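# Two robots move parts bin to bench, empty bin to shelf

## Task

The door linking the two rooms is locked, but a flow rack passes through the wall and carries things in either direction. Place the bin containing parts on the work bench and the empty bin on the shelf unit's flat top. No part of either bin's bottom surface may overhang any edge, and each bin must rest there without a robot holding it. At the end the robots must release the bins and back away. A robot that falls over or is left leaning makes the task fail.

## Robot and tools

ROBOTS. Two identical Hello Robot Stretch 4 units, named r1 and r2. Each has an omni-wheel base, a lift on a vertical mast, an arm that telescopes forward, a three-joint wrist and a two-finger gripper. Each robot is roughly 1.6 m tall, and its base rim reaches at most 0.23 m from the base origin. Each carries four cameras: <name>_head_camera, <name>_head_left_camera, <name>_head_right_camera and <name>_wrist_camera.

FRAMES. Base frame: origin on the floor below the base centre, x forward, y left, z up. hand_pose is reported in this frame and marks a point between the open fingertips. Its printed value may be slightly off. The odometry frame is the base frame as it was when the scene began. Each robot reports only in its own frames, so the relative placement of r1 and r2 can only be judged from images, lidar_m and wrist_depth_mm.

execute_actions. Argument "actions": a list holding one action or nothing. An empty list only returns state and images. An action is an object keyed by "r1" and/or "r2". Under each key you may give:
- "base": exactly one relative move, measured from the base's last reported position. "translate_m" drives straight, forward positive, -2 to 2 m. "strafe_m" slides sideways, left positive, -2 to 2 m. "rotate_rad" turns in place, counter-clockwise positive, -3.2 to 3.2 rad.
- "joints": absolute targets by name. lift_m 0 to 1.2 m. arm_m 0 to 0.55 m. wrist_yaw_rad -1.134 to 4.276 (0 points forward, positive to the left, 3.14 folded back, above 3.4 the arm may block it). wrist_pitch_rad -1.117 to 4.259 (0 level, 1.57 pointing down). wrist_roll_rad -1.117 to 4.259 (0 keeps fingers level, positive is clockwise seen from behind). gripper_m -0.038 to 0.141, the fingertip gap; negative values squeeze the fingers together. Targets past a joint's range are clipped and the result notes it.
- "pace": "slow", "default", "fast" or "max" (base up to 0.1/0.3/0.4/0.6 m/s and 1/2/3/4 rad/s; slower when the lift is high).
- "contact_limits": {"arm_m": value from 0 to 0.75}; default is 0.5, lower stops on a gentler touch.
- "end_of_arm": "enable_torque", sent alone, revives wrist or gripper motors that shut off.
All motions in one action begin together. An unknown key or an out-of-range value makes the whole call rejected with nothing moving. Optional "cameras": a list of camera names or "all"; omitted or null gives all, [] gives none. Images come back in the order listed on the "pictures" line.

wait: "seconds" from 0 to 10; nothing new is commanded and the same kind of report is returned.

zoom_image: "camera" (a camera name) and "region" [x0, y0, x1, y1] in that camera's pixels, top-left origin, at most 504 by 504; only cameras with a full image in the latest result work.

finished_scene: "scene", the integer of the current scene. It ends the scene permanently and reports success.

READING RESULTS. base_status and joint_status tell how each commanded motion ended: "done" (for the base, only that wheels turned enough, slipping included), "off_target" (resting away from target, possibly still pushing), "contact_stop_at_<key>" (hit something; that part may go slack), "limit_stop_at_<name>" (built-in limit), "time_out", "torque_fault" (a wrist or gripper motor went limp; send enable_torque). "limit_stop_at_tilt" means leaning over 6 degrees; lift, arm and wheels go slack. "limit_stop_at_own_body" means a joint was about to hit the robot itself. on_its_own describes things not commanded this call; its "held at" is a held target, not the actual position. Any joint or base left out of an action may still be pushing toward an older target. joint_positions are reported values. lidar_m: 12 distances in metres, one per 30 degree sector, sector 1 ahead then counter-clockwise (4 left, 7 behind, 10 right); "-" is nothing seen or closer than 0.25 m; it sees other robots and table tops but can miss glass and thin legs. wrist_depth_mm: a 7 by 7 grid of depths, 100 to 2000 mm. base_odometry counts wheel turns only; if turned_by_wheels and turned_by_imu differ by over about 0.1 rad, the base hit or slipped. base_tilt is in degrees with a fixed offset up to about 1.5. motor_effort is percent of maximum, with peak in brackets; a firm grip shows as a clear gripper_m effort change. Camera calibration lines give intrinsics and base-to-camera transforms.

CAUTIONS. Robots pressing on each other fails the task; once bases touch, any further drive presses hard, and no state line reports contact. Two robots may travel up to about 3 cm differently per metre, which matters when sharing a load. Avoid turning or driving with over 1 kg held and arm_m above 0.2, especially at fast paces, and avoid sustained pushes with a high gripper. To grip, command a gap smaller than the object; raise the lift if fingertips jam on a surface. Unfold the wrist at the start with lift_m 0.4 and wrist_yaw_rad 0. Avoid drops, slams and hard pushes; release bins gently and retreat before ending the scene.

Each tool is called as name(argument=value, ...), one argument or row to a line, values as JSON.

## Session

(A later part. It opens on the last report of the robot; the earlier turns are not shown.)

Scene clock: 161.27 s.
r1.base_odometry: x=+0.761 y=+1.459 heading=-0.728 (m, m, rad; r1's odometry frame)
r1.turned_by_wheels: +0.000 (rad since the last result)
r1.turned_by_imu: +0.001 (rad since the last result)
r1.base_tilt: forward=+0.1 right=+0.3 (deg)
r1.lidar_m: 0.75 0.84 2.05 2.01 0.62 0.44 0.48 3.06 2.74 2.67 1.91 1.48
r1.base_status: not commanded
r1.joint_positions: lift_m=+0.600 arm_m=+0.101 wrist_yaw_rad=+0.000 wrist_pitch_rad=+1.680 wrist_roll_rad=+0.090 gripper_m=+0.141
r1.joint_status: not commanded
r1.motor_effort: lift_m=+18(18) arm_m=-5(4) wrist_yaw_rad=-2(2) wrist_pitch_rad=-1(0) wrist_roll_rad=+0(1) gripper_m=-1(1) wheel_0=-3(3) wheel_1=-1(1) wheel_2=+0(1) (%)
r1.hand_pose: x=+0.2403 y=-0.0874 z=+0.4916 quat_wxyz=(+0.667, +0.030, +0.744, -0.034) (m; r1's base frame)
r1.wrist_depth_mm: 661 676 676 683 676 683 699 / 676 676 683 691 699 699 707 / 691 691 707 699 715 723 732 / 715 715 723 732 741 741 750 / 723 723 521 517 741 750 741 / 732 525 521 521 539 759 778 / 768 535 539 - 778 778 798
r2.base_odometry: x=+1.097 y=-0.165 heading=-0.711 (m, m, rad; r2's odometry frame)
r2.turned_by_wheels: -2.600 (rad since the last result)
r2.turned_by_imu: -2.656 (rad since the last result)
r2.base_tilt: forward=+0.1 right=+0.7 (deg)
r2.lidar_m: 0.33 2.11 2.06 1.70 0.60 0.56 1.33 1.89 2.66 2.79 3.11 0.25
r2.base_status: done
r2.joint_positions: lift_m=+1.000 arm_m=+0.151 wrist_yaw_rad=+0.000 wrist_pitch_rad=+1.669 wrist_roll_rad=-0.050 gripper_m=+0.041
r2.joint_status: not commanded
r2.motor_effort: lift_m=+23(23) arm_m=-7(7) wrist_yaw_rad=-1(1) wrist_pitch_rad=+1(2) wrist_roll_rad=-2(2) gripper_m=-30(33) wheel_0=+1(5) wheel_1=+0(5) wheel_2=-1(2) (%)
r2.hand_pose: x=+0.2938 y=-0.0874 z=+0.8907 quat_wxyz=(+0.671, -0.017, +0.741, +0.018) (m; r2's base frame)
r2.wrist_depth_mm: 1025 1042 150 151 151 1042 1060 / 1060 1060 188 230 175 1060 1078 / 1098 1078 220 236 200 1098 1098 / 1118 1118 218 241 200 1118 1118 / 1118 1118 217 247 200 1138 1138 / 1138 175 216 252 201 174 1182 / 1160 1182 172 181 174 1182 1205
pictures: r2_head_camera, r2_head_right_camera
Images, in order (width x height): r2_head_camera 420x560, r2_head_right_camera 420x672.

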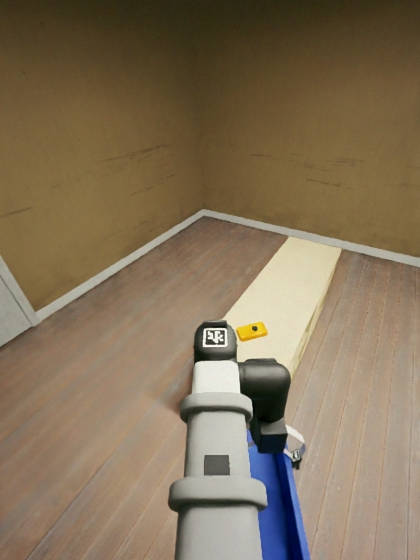

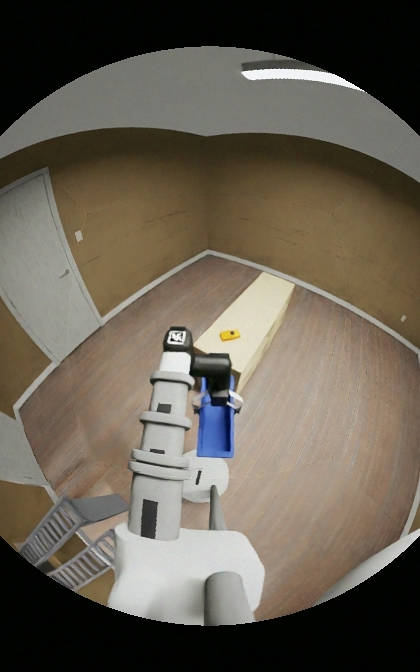

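execute_actions(
  actions=[
    {"r2":{"base":{"rotate_rad":-0.52}}},
  ],
  cameras=[],
)

execute_actions(
  actions=[
    {"r2":{"base":{"strafe_m":-0.4}}},
  ],
  cameras=["r2_head_camera"],
)

execute_actions(
  actions=[
    {"r2":{"base":{"translate_m":1.3}}},
  ],
  cameras=["r2_head_left_camera"],
)

Scene clock: 163.93 s.
r1.base_odometry: x=+0.761 y=+1.459 heading=-0.728 (m, m, rad; r1's odometry frame)
r1.turned_by_wheels: +0.000 (rad since the last result)
r1.turned_by_imu: +0.001 (rad since the last result)
r1.base_tilt: forward=+0.1 right=+0.3 (deg)
r1.lidar_m: 0.77 0.80 2.07 2.02 0.62 0.46 0.45 3.05 2.73 2.67 1.91 1.48
r1.base_status: not commanded
r1.joint_positions: lift_m=+0.600 arm_m=+0.101 wrist_yaw_rad=+0.000 wrist_pitch_rad=+1.680 wrist_roll_rad=+0.090 gripper_m=+0.141
r1.joint_status: not commanded
r1.motor_effort: lift_m=+18(18) arm_m=-4(5) wrist_yaw_rad=-2(2) wrist_pitch_rad=+0(1) wrist_roll_rad=+0(1) gripper_m=+0(4) wheel_0=-3(3) wheel_1=-1(1) wheel_2=+0(0) (%)
r1.hand_pose: x=+0.2403 y=-0.0874 z=+0.4916 quat_wxyz=(+0.667, +0.030, +0.744, -0.034) (m; r1's base frame)
r1.wrist_depth_mm: 661 661 676 668 683 691 691 / 676 683 699 691 707 691 707 / 691 691 691 715 707 723 723 / 707 723 723 723 741 732 759 / 715 715 512 521 750 750 759 / 750 525 525 521 544 778 778 / 750 535 530 - 778 788 788
r2.base_odometry: x=+1.097 y=-0.165 heading=-1.231 (m, m, rad; r2's odometry frame)
r2.turned_by_wheels: -0.520 (rad since the last result)
r2.turned_by_imu: -0.532 (rad since the last result)
r2.base_tilt: forward=+0.1 right=+0.6 (deg)
r2.lidar_m: 0.35 0.67 2.13 2.06 1.70 0.60 0.57 1.33 1.89 2.66 2.79 0.25
r2.base_status: done
r2.joint_positions: lift_m=+1.000 arm_m=+0.151 wrist_yaw_rad=+0.000 wrist_pitch_rad=+1.669 wrist_roll_rad=-0.050 gripper_m=+0.041
r2.joint_status: not commanded
r2.motor_effort: lift_m=+23(23) arm_m=-7(7) wrist_yaw_rad=-1(1) wrist_pitch_rad=+0(0) wrist_roll_rad=-1(2) gripper_m=-32(32) wheel_0=+1(5) wheel_1=+0(1) wheel_2=-1(5) (%)
r2.hand_pose: x=+0.2938 y=-0.0874 z=+0.8907 quat_wxyz=(+0.671, -0.017, +0.741, +0.018) (m; r2's base frame)
r2.wrist_depth_mm: 1042 917 150 151 151 1042 1042 / 1060 1042 188 230 175 1078 1078 / 1078 1098 219 236 200 1078 1098 / 1098 1098 218 241 200 1118 1118 / 1138 1118 216 247 201 1138 1138 / 1138 175 216 253 201 174 1160 / 1182 1160 172 181 174 1205 1205
pictures: none
No camera images: the call's "cameras" was empty. Leave "cameras" out to get every camera's image.

Scene clock: 166.60 s.
r1.base_odometry: x=+0.761 y=+1.459 heading=-0.728 (m, m, rad; r1's odometry frame)
r1.turned_by_wheels: +0.000 (rad since the last result)
r1.turned_by_imu: +0.001 (rad since the last result)
r1.base_tilt: forward=+0.0 right=+0.3 (deg)
r1.lidar_m: 0.74 0.79 2.06 2.01 0.59 0.44 0.45 3.05 2.73 2.66 1.92 1.47
r1.base_status: not commanded
r1.joint_positions: lift_m=+0.600 arm_m=+0.101 wrist_yaw_rad=+0.000 wrist_pitch_rad=+1.680 wrist_roll_rad=+0.090 gripper_m=+0.141
r1.joint_status: not commanded
r1.motor_effort: lift_m=+18(18) arm_m=-5(4) wrist_yaw_rad=-2(2) wrist_pitch_rad=+0(0) wrist_roll_rad=+2(1) gripper_m=-6(1) wheel_0=-3(3) wheel_1=-1(1) wheel_2=+0(0) (%)
r1.hand_pose: x=+0.2403 y=-0.0874 z=+0.4916 quat_wxyz=(+0.667, +0.030, +0.744, -0.034) (m; r1's base frame)
r1.wrist_depth_mm: 661 661 676 676 699 691 691 / 676 683 691 699 691 699 707 / 691 691 699 715 707 715 732 / 707 715 715 715 732 741 732 / 715 732 517 517 750 750 759 / 732 530 525 521 544 768 778 / 768 539 535 - 778 788 809
r2.base_odometry: x=+0.720 y=-0.298 heading=-1.231 (m, m, rad; r2's odometry frame)
r2.turned_by_wheels: +0.000 (rad since the last result)
r2.turned_by_imu: -0.001 (rad since the last result)
r2.base_tilt: forward=+0.1 right=+0.7 (deg)
r2.lidar_m: 0.35 0.82 0.93 2.46 0.88 0.71 1.27 1.35 1.93 2.26 2.39 0.25
r2.base_status: done
r2.joint_positions: lift_m=+1.000 arm_m=+0.151 wrist_yaw_rad=+0.000 wrist_pitch_rad=+1.669 wrist_roll_rad=-0.050 gripper_m=+0.041
r2.joint_status: not commanded
r2.motor_effort: lift_m=+22(23) arm_m=-7(7) wrist_yaw_rad=+1(0) wrist_pitch_rad=+0(1) wrist_roll_rad=-2(1) gripper_m=-33(31) wheel_0=-2(9) wheel_1=+0(8) wheel_2=-1(9) (%)
r2.hand_pose: x=+0.2938 y=-0.0874 z=+0.8907 quat_wxyz=(+0.671, -0.017, +0.741, +0.018) (m; r2's base frame)
r2.wrist_depth_mm: 991 1025 150 151 151 1060 1042 / 1060 1060 188 229 175 1078 1078 / 1078 1078 219 236 200 1098 1098 / 1098 1098 218 241 200 1118 1118 / 1118 1118 217 246 201 1138 1160 / 1138 175 216 252 202 174 1160 / 1160 1182 172 181 174 1182 1182
pictures: r2_head_camera
Images, in order (width x height): r2_head_camera 420x560.

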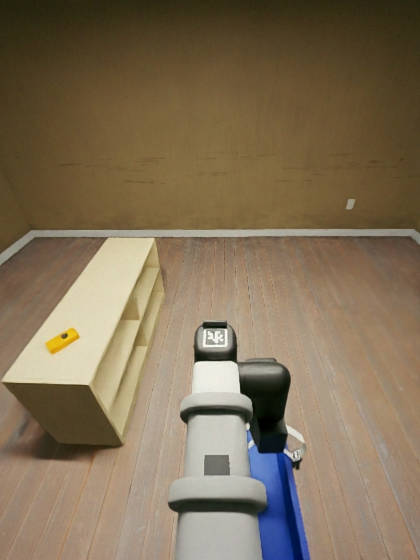

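Scene clock: 172.43 s.
r1.base_odometry: x=+0.761 y=+1.459 heading=-0.728 (m, m, rad; r1's odometry frame)
r1.turned_by_wheels: +0.000 (rad since the last result)
r1.turned_by_imu: +0.001 (rad since the last result)
r1.base_tilt: forward=+0.1 right=+0.3 (deg)
r1.lidar_m: 0.77 0.83 2.04 2.01 0.59 0.45 0.46 3.05 2.77 2.69 1.91 1.45
r1.base_status: not commanded
r1.joint_positions: lift_m=+0.600 arm_m=+0.101 wrist_yaw_rad=+0.000 wrist_pitch_rad=+1.680 wrist_roll_rad=+0.090 gripper_m=+0.141
r1.joint_status: not commanded
r1.motor_effort: lift_m=+18(18) arm_m=-5(5) wrist_yaw_rad=-2(2) wrist_pitch_rad=+1(2) wrist_roll_rad=+2(0) gripper_m=-1(2) wheel_0=-3(3) wheel_1=-1(1) wheel_2=+0(1) (%)
r1.hand_pose: x=+0.2403 y=-0.0874 z=+0.4916 quat_wxyz=(+0.667, +0.030, +0.744, -0.034) (m; r1's base frame)
r1.wrist_depth_mm: 654 668 661 683 683 691 691 / 676 691 683 691 699 715 707 / 683 699 699 707 707 715 723 / 707 707 715 732 732 741 741 / 715 723 521 521 741 750 759 / 732 525 521 525 539 768 778 / 759 539 535 - 778 788 798
r2.base_odometry: x=+1.153 y=-1.524 heading=-1.231 (m, m, rad; r2's odometry frame)
r2.turned_by_wheels: +0.000 (rad since the last result)
r2.turned_by_imu: -0.005 (rad since the last result)
r2.base_tilt: forward=+0.1 right=+0.7 (deg)
r2.lidar_m: 0.34 0.68 0.48 0.47 0.51 0.72 1.91 2.75 2.39 2.31 2.35 0.26
r2.base_status: done
r2.joint_positions: lift_m=+1.000 arm_m=+0.151 wrist_yaw_rad=+0.000 wrist_pitch_rad=+1.669 wrist_roll_rad=-0.050 gripper_m=+0.041
r2.joint_status: not commanded
r2.motor_effort: lift_m=+22(22) arm_m=-7(7) wrist_yaw_rad=+0(0) wrist_pitch_rad=+0(1) wrist_roll_rad=-2(3) gripper_m=-31(32) wheel_0=+0(3) wheel_1=-1(4) wheel_2=+1(7) (%)
r2.hand_pose: x=+0.2938 y=-0.0874 z=+0.8907 quat_wxyz=(+0.671, -0.017, +0.741, +0.018) (m; r2's base frame)
r2.wrist_depth_mm: 1025 1025 150 151 151 1042 1060 / 976 1042 188 230 175 1078 1078 / 991 1078 219 236 199 1098 1098 / 1025 1098 218 241 200 1118 1118 / 1042 1118 217 247 201 1160 1138 / 878 175 216 253 201 174 1160 / 809 1182 172 180 174 1205 1205
pictures: r2_head_left_camera
Images, in order (width x height): r2_head_left_camera 420x672.

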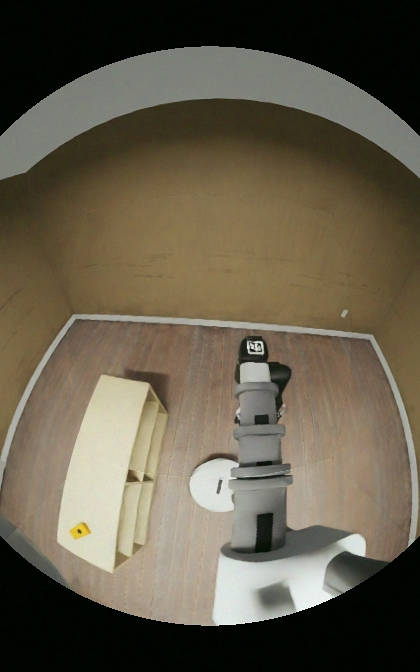

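execute_actions(
  actions=[
    {"r2":{"base":{"rotate_rad":1.53},"joints":{"wrist_roll_rad":1.52,"wrist_pitch_rad":1.57}}},
  ],
  cameras=[],
)

execute_actions(
  actions=[
    {"r2":{"joints":{"arm_m":0.45,"lift_m":0.9}}},
  ],
  cameras=["r2_head_left_camera","r2_head_right_camera","r2_wrist_camera"],
)

Scene clock: 175.03 s.
r1.base_odometry: x=+0.761 y=+1.459 heading=-0.728 (m, m, rad; r1's odometry frame)
r1.turned_by_wheels: +0.000 (rad since the last result)
r1.turned_by_imu: +0.001 (rad since the last result)
r1.base_tilt: forward=+0.1 right=+0.4 (deg)
r1.lidar_m: 0.74 0.78 2.05 1.99 0.60 0.45 0.45 3.04 2.71 2.69 1.92 1.45
r1.base_status: not commanded
r1.joint_positions: lift_m=+0.600 arm_m=+0.101 wrist_yaw_rad=+0.000 wrist_pitch_rad=+1.680 wrist_roll_rad=+0.090 gripper_m=+0.141
r1.joint_status: not commanded
r1.motor_effort: lift_m=+18(18) arm_m=-5(5) wrist_yaw_rad=-2(2) wrist_pitch_rad=+1(2) wrist_roll_rad=+0(1) gripper_m=+3(2) wheel_0=-3(3) wheel_1=-1(1) wheel_2=+1(0) (%)
r1.hand_pose: x=+0.2403 y=-0.0874 z=+0.4916 quat_wxyz=(+0.667, +0.030, +0.744, -0.034) (m; r1's base frame)
r1.wrist_depth_mm: 661 676 668 683 691 691 691 / 661 683 683 691 707 699 699 / 699 699 707 715 715 723 715 / 699 715 715 723 723 732 750 / 723 732 517 521 750 750 768 / 723 525 521 512 544 759 768 / 750 530 539 - 778 778 798
r2.base_odometry: x=+1.153 y=-1.524 heading=+0.299 (m, m, rad; r2's odometry frame)
r2.turned_by_wheels: +1.530 (rad since the last result)
r2.turned_by_imu: +1.562 (rad since the last result)
r2.base_tilt: forward=+0.1 right=+0.7 (deg)
r2.lidar_m: 0.25 0.26 0.69 1.91 2.68 2.38 2.30 2.38 1.79 1.70 0.69 0.30
r2.base_status: done
r2.joint_positions: lift_m=+1.000 arm_m=+0.151 wrist_yaw_rad=+0.000 wrist_pitch_rad=+1.570 wrist_roll_rad=+1.520 gripper_m=+0.041
r2.joint_status: all done
r2.motor_effort: lift_m=+22(22) arm_m=-7(7) wrist_yaw_rad=+0(3) wrist_pitch_rad=-1(5) wrist_roll_rad=+0(5) gripper_m=-33(32) wheel_0=+1(5) wheel_1=+1(5) wheel_2=+0(7) (%)
r2.hand_pose: x=+0.3225 y=-0.0874 z=+0.8893 quat_wxyz=(+0.513, +0.487, +0.512, -0.487) (m; r2's base frame)
r2.wrist_depth_mm: 484 488 150 151 151 1118 1118 / 484 488 188 230 175 1118 1138 / 488 492 219 236 199 1118 1118 / 488 492 218 241 200 917 1138 / 488 492 217 246 201 904 1138 / 492 175 216 251 201 174 1138 / 492 500 172 181 174 1138 1138
pictures: none
No camera images: the call's "cameras" was empty. Leave "cameras" out to get every camera's image.

Scene clock: 177.03 s.
r1.base_odometry: x=+0.761 y=+1.459 heading=-0.728 (m, m, rad; r1's odometry frame)
r1.turned_by_wheels: +0.000 (rad since the last result)
r1.turned_by_imu: +0.000 (rad since the last result)
r1.base_tilt: forward=+0.1 right=+0.3 (deg)
r1.lidar_m: 0.74 0.78 2.06 2.01 0.61 0.46 0.44 3.06 2.71 2.68 1.92 1.46
r1.base_status: not commanded
r1.joint_positions: lift_m=+0.600 arm_m=+0.101 wrist_yaw_rad=+0.000 wrist_pitch_rad=+1.680 wrist_roll_rad=+0.090 gripper_m=+0.141
r1.joint_status: not commanded
r1.motor_effort: lift_m=+18(18) arm_m=-4(5) wrist_yaw_rad=-2(2) wrist_pitch_rad=+1(0) wrist_roll_rad=+0(1) gripper_m=-1(3) wheel_0=-3(3) wheel_1=-1(1) wheel_2=+0(0) (%)
r1.hand_pose: x=+0.2403 y=-0.0874 z=+0.4916 quat_wxyz=(+0.667, +0.030, +0.744, -0.034) (m; r1's base frame)
r1.wrist_depth_mm: 661 661 676 683 691 676 699 / 683 683 676 683 699 707 715 / 683 683 715 707 723 723 723 / 707 715 707 715 723 732 741 / 723 715 512 525 750 741 759 / 723 525 521 521 535 768 788 / 759 539 535 - 788 778 809
r2.base_odometry: x=+1.153 y=-1.524 heading=+0.299 (m, m, rad; r2's odometry frame)
r2.turned_by_wheels: +0.000 (rad since the last result)
r2.turned_by_imu: -0.001 (rad since the last result)
r2.base_tilt: forward=+0.1 right=+0.6 (deg)
r2.lidar_m: 0.48 0.49 0.69 1.92 2.69 2.39 2.28 2.42 1.79 1.70 0.71 0.48
r2.base_status: not commanded
r2.joint_positions: lift_m=+0.900 arm_m=+0.449 wrist_yaw_rad=+0.000 wrist_pitch_rad=+1.570 wrist_roll_rad=+1.520 gripper_m=+0.041
r2.joint_status: all done
r2.motor_effort: lift_m=+14(21) arm_m=+7(10) wrist_yaw_rad=-3(0) wrist_pitch_rad=+0(1) wrist_roll_rad=-1(0) gripper_m=-32(31) wheel_0=+0(1) wheel_1=+1(1) wheel_2=+0(1) (%)
r2.hand_pose: x=+0.6200 y=-0.0874 z=+0.7900 quat_wxyz=(+0.513, +0.487, +0.512, -0.487) (m; r2's base frame)
r2.wrist_depth_mm: 960 389 150 151 151 1008 1025 / 976 389 188 231 175 1008 1008 / 976 392 219 236 199 1025 1025 / 976 394 218 241 200 917 820 / 976 394 217 247 200 842 820 / 991 175 216 253 201 174 820 / 991 399 172 181 174 1042 1060
pictures: r2_head_left_camera, r2_head_right_camera, r2_wrist_camera
camera_calibration (this result's frames):
r2_wrist_camera: T_world_to_cam=[[-0.999609, -0.0188912, 0.0206158, 0.597528], [-0.0181189, 0.99915, 0.0370264, 0.11749], [-0.0212978, 0.0366384, -0.999102, 1.03275], [0, 0, 0, 1]] pos_world=[0.621419, -0.143941, 1.01516]
Images, in order (width x height): r2_head_left_camera 420x672, r2_head_right_camera 420x672, r2_wrist_camera 616x392.

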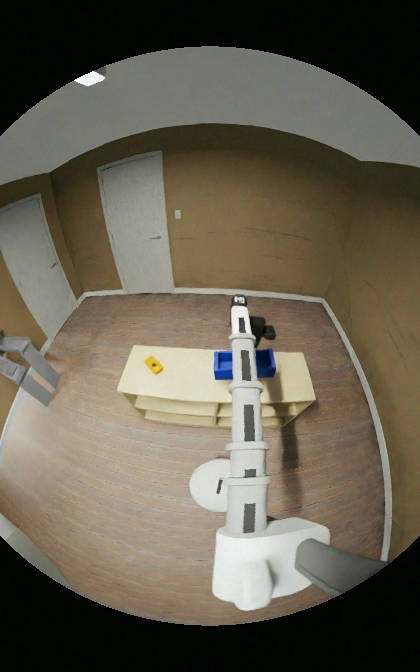

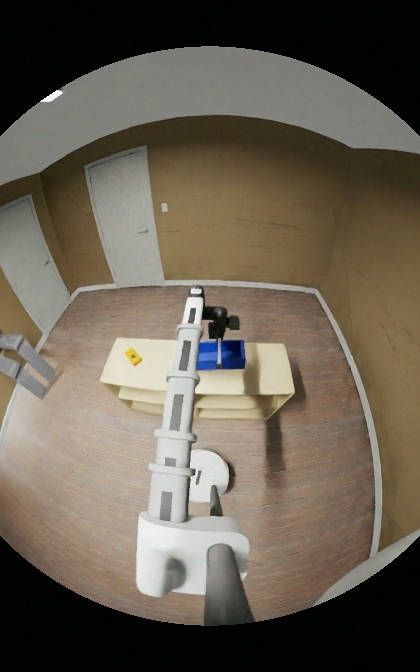

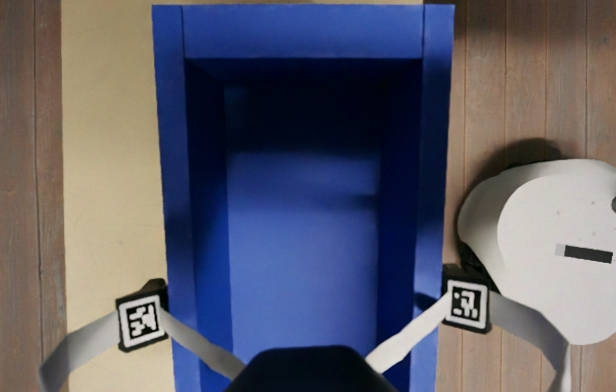

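execute_actions(
  actions=[
    {"r2":{"joints":{"arm_m":0.50,"lift_m":0.80}}},
  ],
  cameras=["r2_head_right_camera","r2_wrist_camera"],
)

Scene clock: 178.73 s.
r1.base_odometry: x=+0.761 y=+1.459 heading=-0.728 (m, m, rad; r1's odometry frame)
r1.turned_by_wheels: +0.000 (rad since the last result)
r1.turned_by_imu: +0.000 (rad since the last result)
r1.base_tilt: forward=+0.1 right=+0.3 (deg)
r1.lidar_m: 0.77 0.83 2.06 2.00 0.61 0.44 0.46 3.04 2.73 2.67 1.91 1.46
r1.base_status: not commanded
r1.joint_positions: lift_m=+0.600 arm_m=+0.101 wrist_yaw_rad=+0.000 wrist_pitch_rad=+1.680 wrist_roll_rad=+0.090 gripper_m=+0.141
r1.joint_status: not commanded
r1.motor_effort: lift_m=+18(18) arm_m=-4(5) wrist_yaw_rad=-2(2) wrist_pitch_rad=+1(0) wrist_roll_rad=+1(0) gripper_m=-1(1) wheel_0=-3(3) wheel_1=-1(1) wheel_2=+1(1) (%)
r1.hand_pose: x=+0.2403 y=-0.0874 z=+0.4916 quat_wxyz=(+0.667, +0.030, +0.744, -0.034) (m; r1's base frame)
r1.wrist_depth_mm: 654 676 668 676 691 683 691 / 683 676 683 691 707 699 715 / 699 699 691 707 707 723 732 / 715 707 715 723 723 741 741 / 715 732 525 525 741 759 759 / 741 525 525 525 539 768 778 / 759 535 535 - 778 798 788
r2.base_odometry: x=+1.153 y=-1.524 heading=+0.299 (m, m, rad; r2's odometry frame)
r2.turned_by_wheels: +0.000 (rad since the last result)
r2.turned_by_imu: +0.000 (rad since the last result)
r2.base_tilt: forward=+0.1 right=+0.7 (deg)
r2.lidar_m: 0.47 0.49 0.70 1.90 2.68 2.39 2.28 2.41 1.80 1.71 0.68 0.51
r2.base_status: not commanded
r2.joint_positions: lift_m=+0.800 arm_m=+0.499 wrist_yaw_rad=+0.000 wrist_pitch_rad=+1.570 wrist_roll_rad=+1.520 gripper_m=+0.041
r2.joint_status: all done
r2.motor_effort: lift_m=+14(14) arm_m=+7(8) wrist_yaw_rad=-1(0) wrist_pitch_rad=-1(1) wrist_roll_rad=+0(1) gripper_m=-33(31) wheel_0=+1(1) wheel_1=+1(1) wheel_2=-1(1) (%)
r2.hand_pose: x=+0.6699 y=-0.0874 z=+0.6900 quat_wxyz=(+0.513, +0.487, +0.512, -0.487) (m; r2's base frame)
r2.wrist_depth_mm: 878 291 150 151 151 303 931 / 866 293 188 230 175 304 931 / 878 294 219 236 199 304 931 / 891 296 218 241 200 306 741 / 878 298 217 247 200 307 715 / 891 175 216 252 201 174 723 / 878 298 172 181 174 310 931
pictures: r2_head_right_camera, r2_wrist_camera
camera_calibration (this result's frames):
r2_wrist_camera: T_world_to_cam=[[-0.999607, -0.0187932, 0.0208092, 0.649363], [-0.0180137, 0.999152, 0.0370299, 0.122025], [-0.0214875, 0.0366405, -0.999097, 0.934031], [0, 0, 0, 1]] pos_world=[0.671376, -0.143941, 0.915156]
Images, in order (width x height): r2_head_right_camera 420x672, r2_wrist_camera 616x392.

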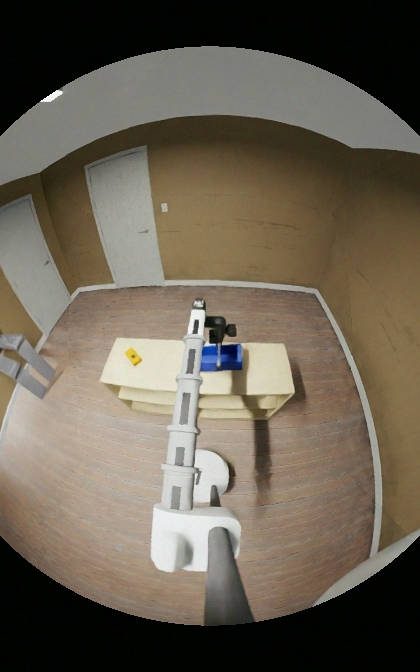

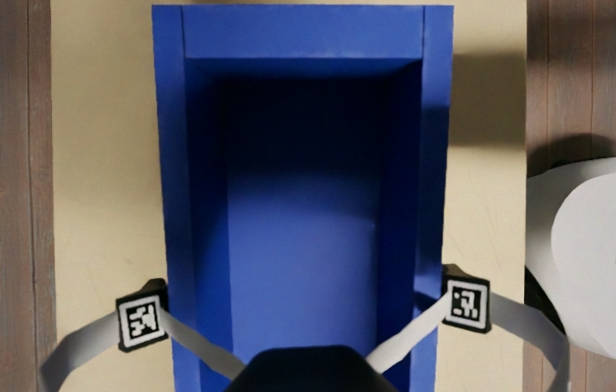

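execute_actions(
  actions=[
    {"r2":{"joints":{"lift_m":0.762},"pace":"slow"}},
  ],
  cameras=[],
)

execute_actions(
  actions=[
    {"r2":{"joints":{"gripper_m":0.141}}},
  ],
  cameras=["r2_wrist_camera"],
)

execute_actions(
  actions=[
    {"r2":{"joints":{"lift_m":0.92}}},
  ],
  cameras=[],
)

execute_actions(
  actions=[
    {"r2":{"base":{"translate_m":-0.3},"joints":{"arm_m":0.05}}},
  ],
  cameras=["r2_head_camera","r1_head_left_camera"],
)

Scene clock: 180.23 s.
r1.base_odometry: x=+0.761 y=+1.459 heading=-0.728 (m, m, rad; r1's odometry frame)
r1.turned_by_wheels: +0.000 (rad since the last result)
r1.turned_by_imu: +0.000 (rad since the last result)
r1.base_tilt: forward=+0.1 right=+0.4 (deg)
r1.lidar_m: 0.75 0.81 2.05 2.00 0.60 0.43 0.46 3.04 2.76 2.67 1.89 1.46
r1.base_status: not commanded
r1.joint_positions: lift_m=+0.600 arm_m=+0.101 wrist_yaw_rad=+0.000 wrist_pitch_rad=+1.680 wrist_roll_rad=+0.090 gripper_m=+0.141
r1.joint_status: not commanded
r1.motor_effort: lift_m=+18(18) arm_m=-5(4) wrist_yaw_rad=-2(2) wrist_pitch_rad=+0(1) wrist_roll_rad=+0(0) gripper_m=+0(2) wheel_0=-3(3) wheel_1=-1(1) wheel_2=+1(0) (%)
r1.hand_pose: x=+0.2403 y=-0.0874 z=+0.4916 quat_wxyz=(+0.667, +0.030, +0.744, -0.034) (m; r1's base frame)
r1.wrist_depth_mm: 661 661 683 683 683 676 691 / 676 691 683 699 691 699 707 / 691 699 715 707 715 707 723 / 715 715 723 715 723 732 750 / 723 715 517 521 723 750 750 / 732 525 521 525 535 768 778 / 768 535 535 - 788 788 788
r2.base_odometry: x=+1.153 y=-1.524 heading=+0.299 (m, m, rad; r2's odometry frame)
r2.turned_by_wheels: +0.000 (rad since the last result)
r2.turned_by_imu: +0.000 (rad since the last result)
r2.base_tilt: forward=+0.1 right=+0.7 (deg)
r2.lidar_m: 0.47 0.51 0.69 1.92 2.68 2.39 2.30 2.41 1.79 1.71 0.68 0.49
r2.base_status: not commanded
r2.joint_positions: lift_m=+0.762 arm_m=+0.499 wrist_yaw_rad=+0.000 wrist_pitch_rad=+1.570 wrist_roll_rad=+1.520 gripper_m=+0.041
r2.joint_status: all done
r2.motor_effort: lift_m=+13(13) arm_m=+7(7) wrist_yaw_rad=+0(1) wrist_pitch_rad=-1(1) wrist_roll_rad=+0(0) gripper_m=-32(32) wheel_0=+1(1) wheel_1=+1(1) wheel_2=-1(1) (%)
r2.hand_pose: x=+0.6699 y=-0.0874 z=+0.6521 quat_wxyz=(+0.513, +0.487, +0.512, -0.487) (m; r2's base frame)
r2.wrist_depth_mm: 254 255 162 162 163 265 891 / 255 257 189 215 173 266 878 / 256 257 222 243 197 267 891 / 257 259 220 246 198 268 676 / 258 260 220 247 198 270 683 / 259 175 218 249 199 174 691 / 260 263 170 178 171 271 723
pictures: none
No camera images: the call's "cameras" was empty. Leave "cameras" out to get every camera's image.

Scene clock: 182.23 s.
r1.base_odometry: x=+0.761 y=+1.459 heading=-0.728 (m, m, rad; r1's odometry frame)
r1.turned_by_wheels: +0.000 (rad since the last result)
r1.turned_by_imu: +0.000 (rad since the last result)
r1.base_tilt: forward=+0.1 right=+0.3 (deg)
r1.lidar_m: 0.75 0.81 2.06 2.01 0.59 0.47 0.48 3.06 2.71 2.68 1.90 1.49
r1.base_status: not commanded
r1.joint_positions: lift_m=+0.600 arm_m=+0.101 wrist_yaw_rad=+0.000 wrist_pitch_rad=+1.680 wrist_roll_rad=+0.090 gripper_m=+0.141
r1.joint_status: not commanded
r1.motor_effort: lift_m=+18(18) arm_m=-5(5) wrist_yaw_rad=-2(2) wrist_pitch_rad=+0(1) wrist_roll_rad=+1(1) gripper_m=-2(4) wheel_0=-3(3) wheel_1=-1(1) wheel_2=+0(0) (%)
r1.hand_pose: x=+0.2403 y=-0.0874 z=+0.4916 quat_wxyz=(+0.667, +0.030, +0.744, -0.034) (m; r1's base frame)
r1.wrist_depth_mm: 654 661 668 676 683 691 707 / 683 676 683 691 699 707 715 / 683 699 707 699 715 723 723 / 707 699 723 732 732 741 732 / 723 723 521 521 750 750 759 / 741 525 521 521 539 768 778 / 759 530 530 - 788 788 788
r2.base_odometry: x=+1.153 y=-1.524 heading=+0.299 (m, m, rad; r2's odometry frame)
r2.turned_by_wheels: +0.000 (rad since the last result)
r2.turned_by_imu: -0.001 (rad since the last result)
r2.base_tilt: forward=+0.1 right=+0.7 (deg)
r2.lidar_m: 0.48 0.49 0.68 1.91 2.67 2.40 2.30 2.41 1.79 1.71 0.69 0.51
r2.base_status: not commanded
r2.joint_positions: lift_m=+0.762 arm_m=+0.499 wrist_yaw_rad=-0.001 wrist_pitch_rad=+1.572 wrist_roll_rad=+1.520 gripper_m=+0.141
r2.joint_status: all done
r2.motor_effort: lift_m=+12(13) arm_m=+7(7) wrist_yaw_rad=+5(4) wrist_pitch_rad=-6(7) wrist_roll_rad=-1(0) gripper_m=+0(32) wheel_0=+0(0) wheel_1=+1(1) wheel_2=-1(2) (%)
r2.hand_pose: x=+0.6693 y=-0.0874 z=+0.6521 quat_wxyz=(+0.512, +0.487, +0.512, -0.488) (m; r2's base frame)
r2.wrist_depth_mm: 260 262 177 178 180 270 878 / 262 263 185 207 188 271 891 / 264 264 225 257 224 272 891 / 264 265 224 258 226 272 676 / 264 265 221 259 228 273 683 / 266 196 179 260 183 274 683 / 267 268 186 122 201 276 904
pictures: r2_wrist_camera
camera_calibration (this result's frames):
r2_wrist_camera: T_world_to_cam=[[-0.999598, -0.0171799, 0.0225726, 0.64852], [-0.0163358, 0.999179, 0.0370612, 0.122276], [-0.0231908, 0.0366776, -0.999058, 0.897275], [0, 0, 0, 1]] pos_world=[0.671065, -0.143944, 0.877259]
Images, in order (width x height): r2_wrist_camera 616x392.

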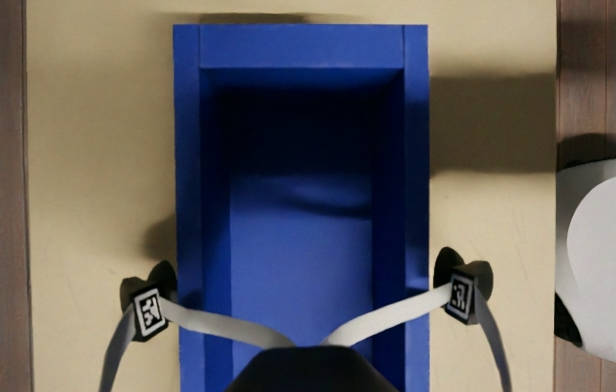

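Scene clock: 183.97 s.
r1.base_odometry: x=+0.761 y=+1.459 heading=-0.728 (m, m, rad; r1's odometry frame)
r1.turned_by_wheels: +0.000 (rad since the last result)
r1.turned_by_imu: +0.000 (rad since the last result)
r1.base_tilt: forward=+0.1 right=+0.3 (deg)
r1.lidar_m: 0.75 0.83 2.06 2.03 0.59 0.42 0.44 3.05 2.72 2.67 1.92 1.47
r1.base_status: not commanded
r1.joint_positions: lift_m=+0.600 arm_m=+0.101 wrist_yaw_rad=+0.000 wrist_pitch_rad=+1.680 wrist_roll_rad=+0.090 gripper_m=+0.141
r1.joint_status: not commanded
r1.motor_effort: lift_m=+18(18) arm_m=-4(4) wrist_yaw_rad=-2(2) wrist_pitch_rad=+0(1) wrist_roll_rad=+1(0) gripper_m=-1(1) wheel_0=-3(3) wheel_1=-1(1) wheel_2=+0(0) (%)
r1.hand_pose: x=+0.2403 y=-0.0874 z=+0.4916 quat_wxyz=(+0.667, +0.030, +0.744, -0.034) (m; r1's base frame)
r1.wrist_depth_mm: 661 661 668 676 683 699 683 / 676 683 691 691 691 707 707 / 691 691 691 715 715 715 707 / 707 707 707 715 732 732 741 / 723 723 517 521 741 750 759 / 732 525 525 521 544 768 778 / 750 535 539 - 788 788 798
r2.base_odometry: x=+1.153 y=-1.524 heading=+0.299 (m, m, rad; r2's odometry frame)
r2.turned_by_wheels: +0.000 (rad since the last result)
r2.turned_by_imu: +0.000 (rad since the last result)
r2.base_tilt: forward=+0.1 right=+0.7 (deg)
r2.lidar_m: 0.46 0.50 0.68 1.90 2.69 2.39 2.30 2.40 1.80 1.70 0.70 0.49
r2.base_status: not commanded
r2.joint_positions: lift_m=+0.920 arm_m=+0.499 wrist_yaw_rad=+0.000 wrist_pitch_rad=+1.570 wrist_roll_rad=+1.520 gripper_m=+0.141
r2.joint_status: all done
r2.motor_effort: lift_m=+22(22) arm_m=+7(7) wrist_yaw_rad=+2(2) wrist_pitch_rad=-1(6) wrist_roll_rad=-1(1) gripper_m=-2(2) wheel_0=+1(1) wheel_1=+0(1) wheel_2=-1(2) (%)
r2.hand_pose: x=+0.6699 y=-0.0874 z=+0.8093 quat_wxyz=(+0.513, +0.488, +0.512, -0.487) (m; r2's base frame)
r2.wrist_depth_mm: 991 410 410 415 421 1042 1042 / 991 415 413 415 421 1042 1042 / 991 415 413 407 421 1042 1042 / 991 415 415 410 424 904 831 / 991 415 415 413 424 831 842 / 1008 203 330 413 427 430 854 / 1008 418 421 123 430 1060 1060
pictures: none
No camera images: the call's "cameras" was empty. Leave "cameras" out to get every camera's image.

Scene clock: 186.43 s.
r1.base_odometry: x=+0.761 y=+1.459 heading=-0.728 (m, m, rad; r1's odometry frame)
r1.turned_by_wheels: +0.000 (rad since the last result)
r1.turned_by_imu: +0.001 (rad since the last result)
r1.base_tilt: forward=+0.1 right=+0.4 (deg)
r1.lidar_m: 0.75 0.78 2.07 2.02 0.61 0.46 0.45 3.05 2.69 2.67 1.92 1.48
r1.base_status: not commanded
r1.joint_positions: lift_m=+0.600 arm_m=+0.101 wrist_yaw_rad=+0.000 wrist_pitch_rad=+1.680 wrist_roll_rad=+0.090 gripper_m=+0.141
r1.joint_status: not commanded
r1.motor_effort: lift_m=+18(18) arm_m=-4(5) wrist_yaw_rad=-2(2) wrist_pitch_rad=-1(1) wrist_roll_rad=+0(2) gripper_m=+0(1) wheel_0=-3(3) wheel_1=-1(1) wheel_2=+0(1) (%)
r1.hand_pose: x=+0.2403 y=-0.0874 z=+0.4916 quat_wxyz=(+0.667, +0.030, +0.744, -0.034) (m; r1's base frame)
r1.wrist_depth_mm: 668 661 683 683 676 683 699 / 676 683 691 699 699 707 715 / 691 699 699 707 715 715 723 / 707 707 723 723 723 741 750 / 723 732 517 517 741 750 759 / 750 530 525 521 539 750 768 / 741 539 539 - 798 788 798
r2.base_odometry: x=+0.866 y=-1.612 heading=+0.299 (m, m, rad; r2's odometry frame)
r2.turned_by_wheels: +0.000 (rad since the last result)
r2.turned_by_imu: +0.000 (rad since the last result)
r2.base_tilt: forward=+0.1 right=+0.7 (deg)
r2.lidar_m: 0.76 0.79 1.99 2.43 2.67 2.07 1.99 2.09 1.80 1.70 1.79 0.81
r2.base_status: done
r2.joint_positions: lift_m=+0.920 arm_m=+0.051 wrist_yaw_rad=+0.000 wrist_pitch_rad=+1.570 wrist_roll_rad=+1.520 gripper_m=+0.141
r2.joint_status: all done
r2.motor_effort: lift_m=+22(22) arm_m=-7(10) wrist_yaw_rad=+1(0) wrist_pitch_rad=-3(1) wrist_roll_rad=-2(2) gripper_m=+0(2) wheel_0=-1(5) wheel_1=-1(4) wheel_2=-2(13) (%)
r2.hand_pose: x=+0.2223 y=-0.0874 z=+0.8093 quat_wxyz=(+0.513, +0.487, +0.512, -0.487) (m; r2's base frame)
r2.wrist_depth_mm: 917 1008 1008 1025 1025 1042 1042 / 917 1008 1008 1025 1025 1042 1042 / 931 1008 1025 1025 1042 1042 1060 / 917 1008 1025 1025 820 820 1060 / 931 1008 1025 820 831 831 1060 / 931 203 1025 1042 820 1060 1060 / 946 1008 1042 123 1042 1060 1060
pictures: r1_head_left_camera, r2_head_camera
Images, in order (width x height): r1_head_left_camera 420x672, r2_head_camera 420x560.

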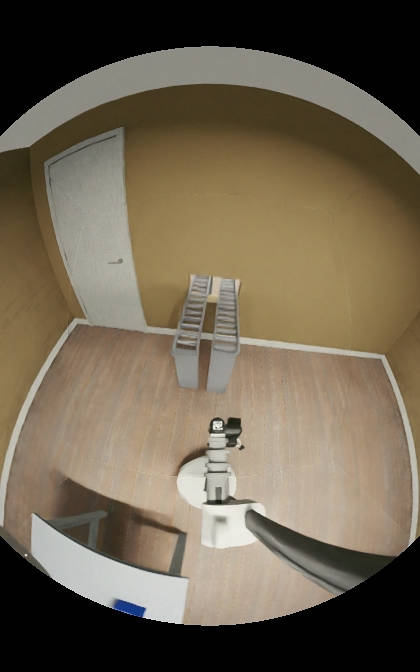

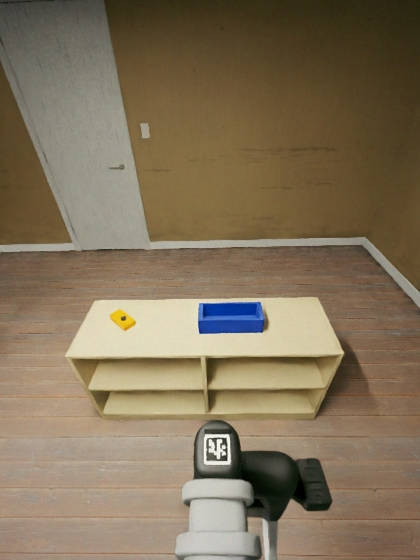

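finished_scene(
  scene=1,
)

The scene is finished: the task was done.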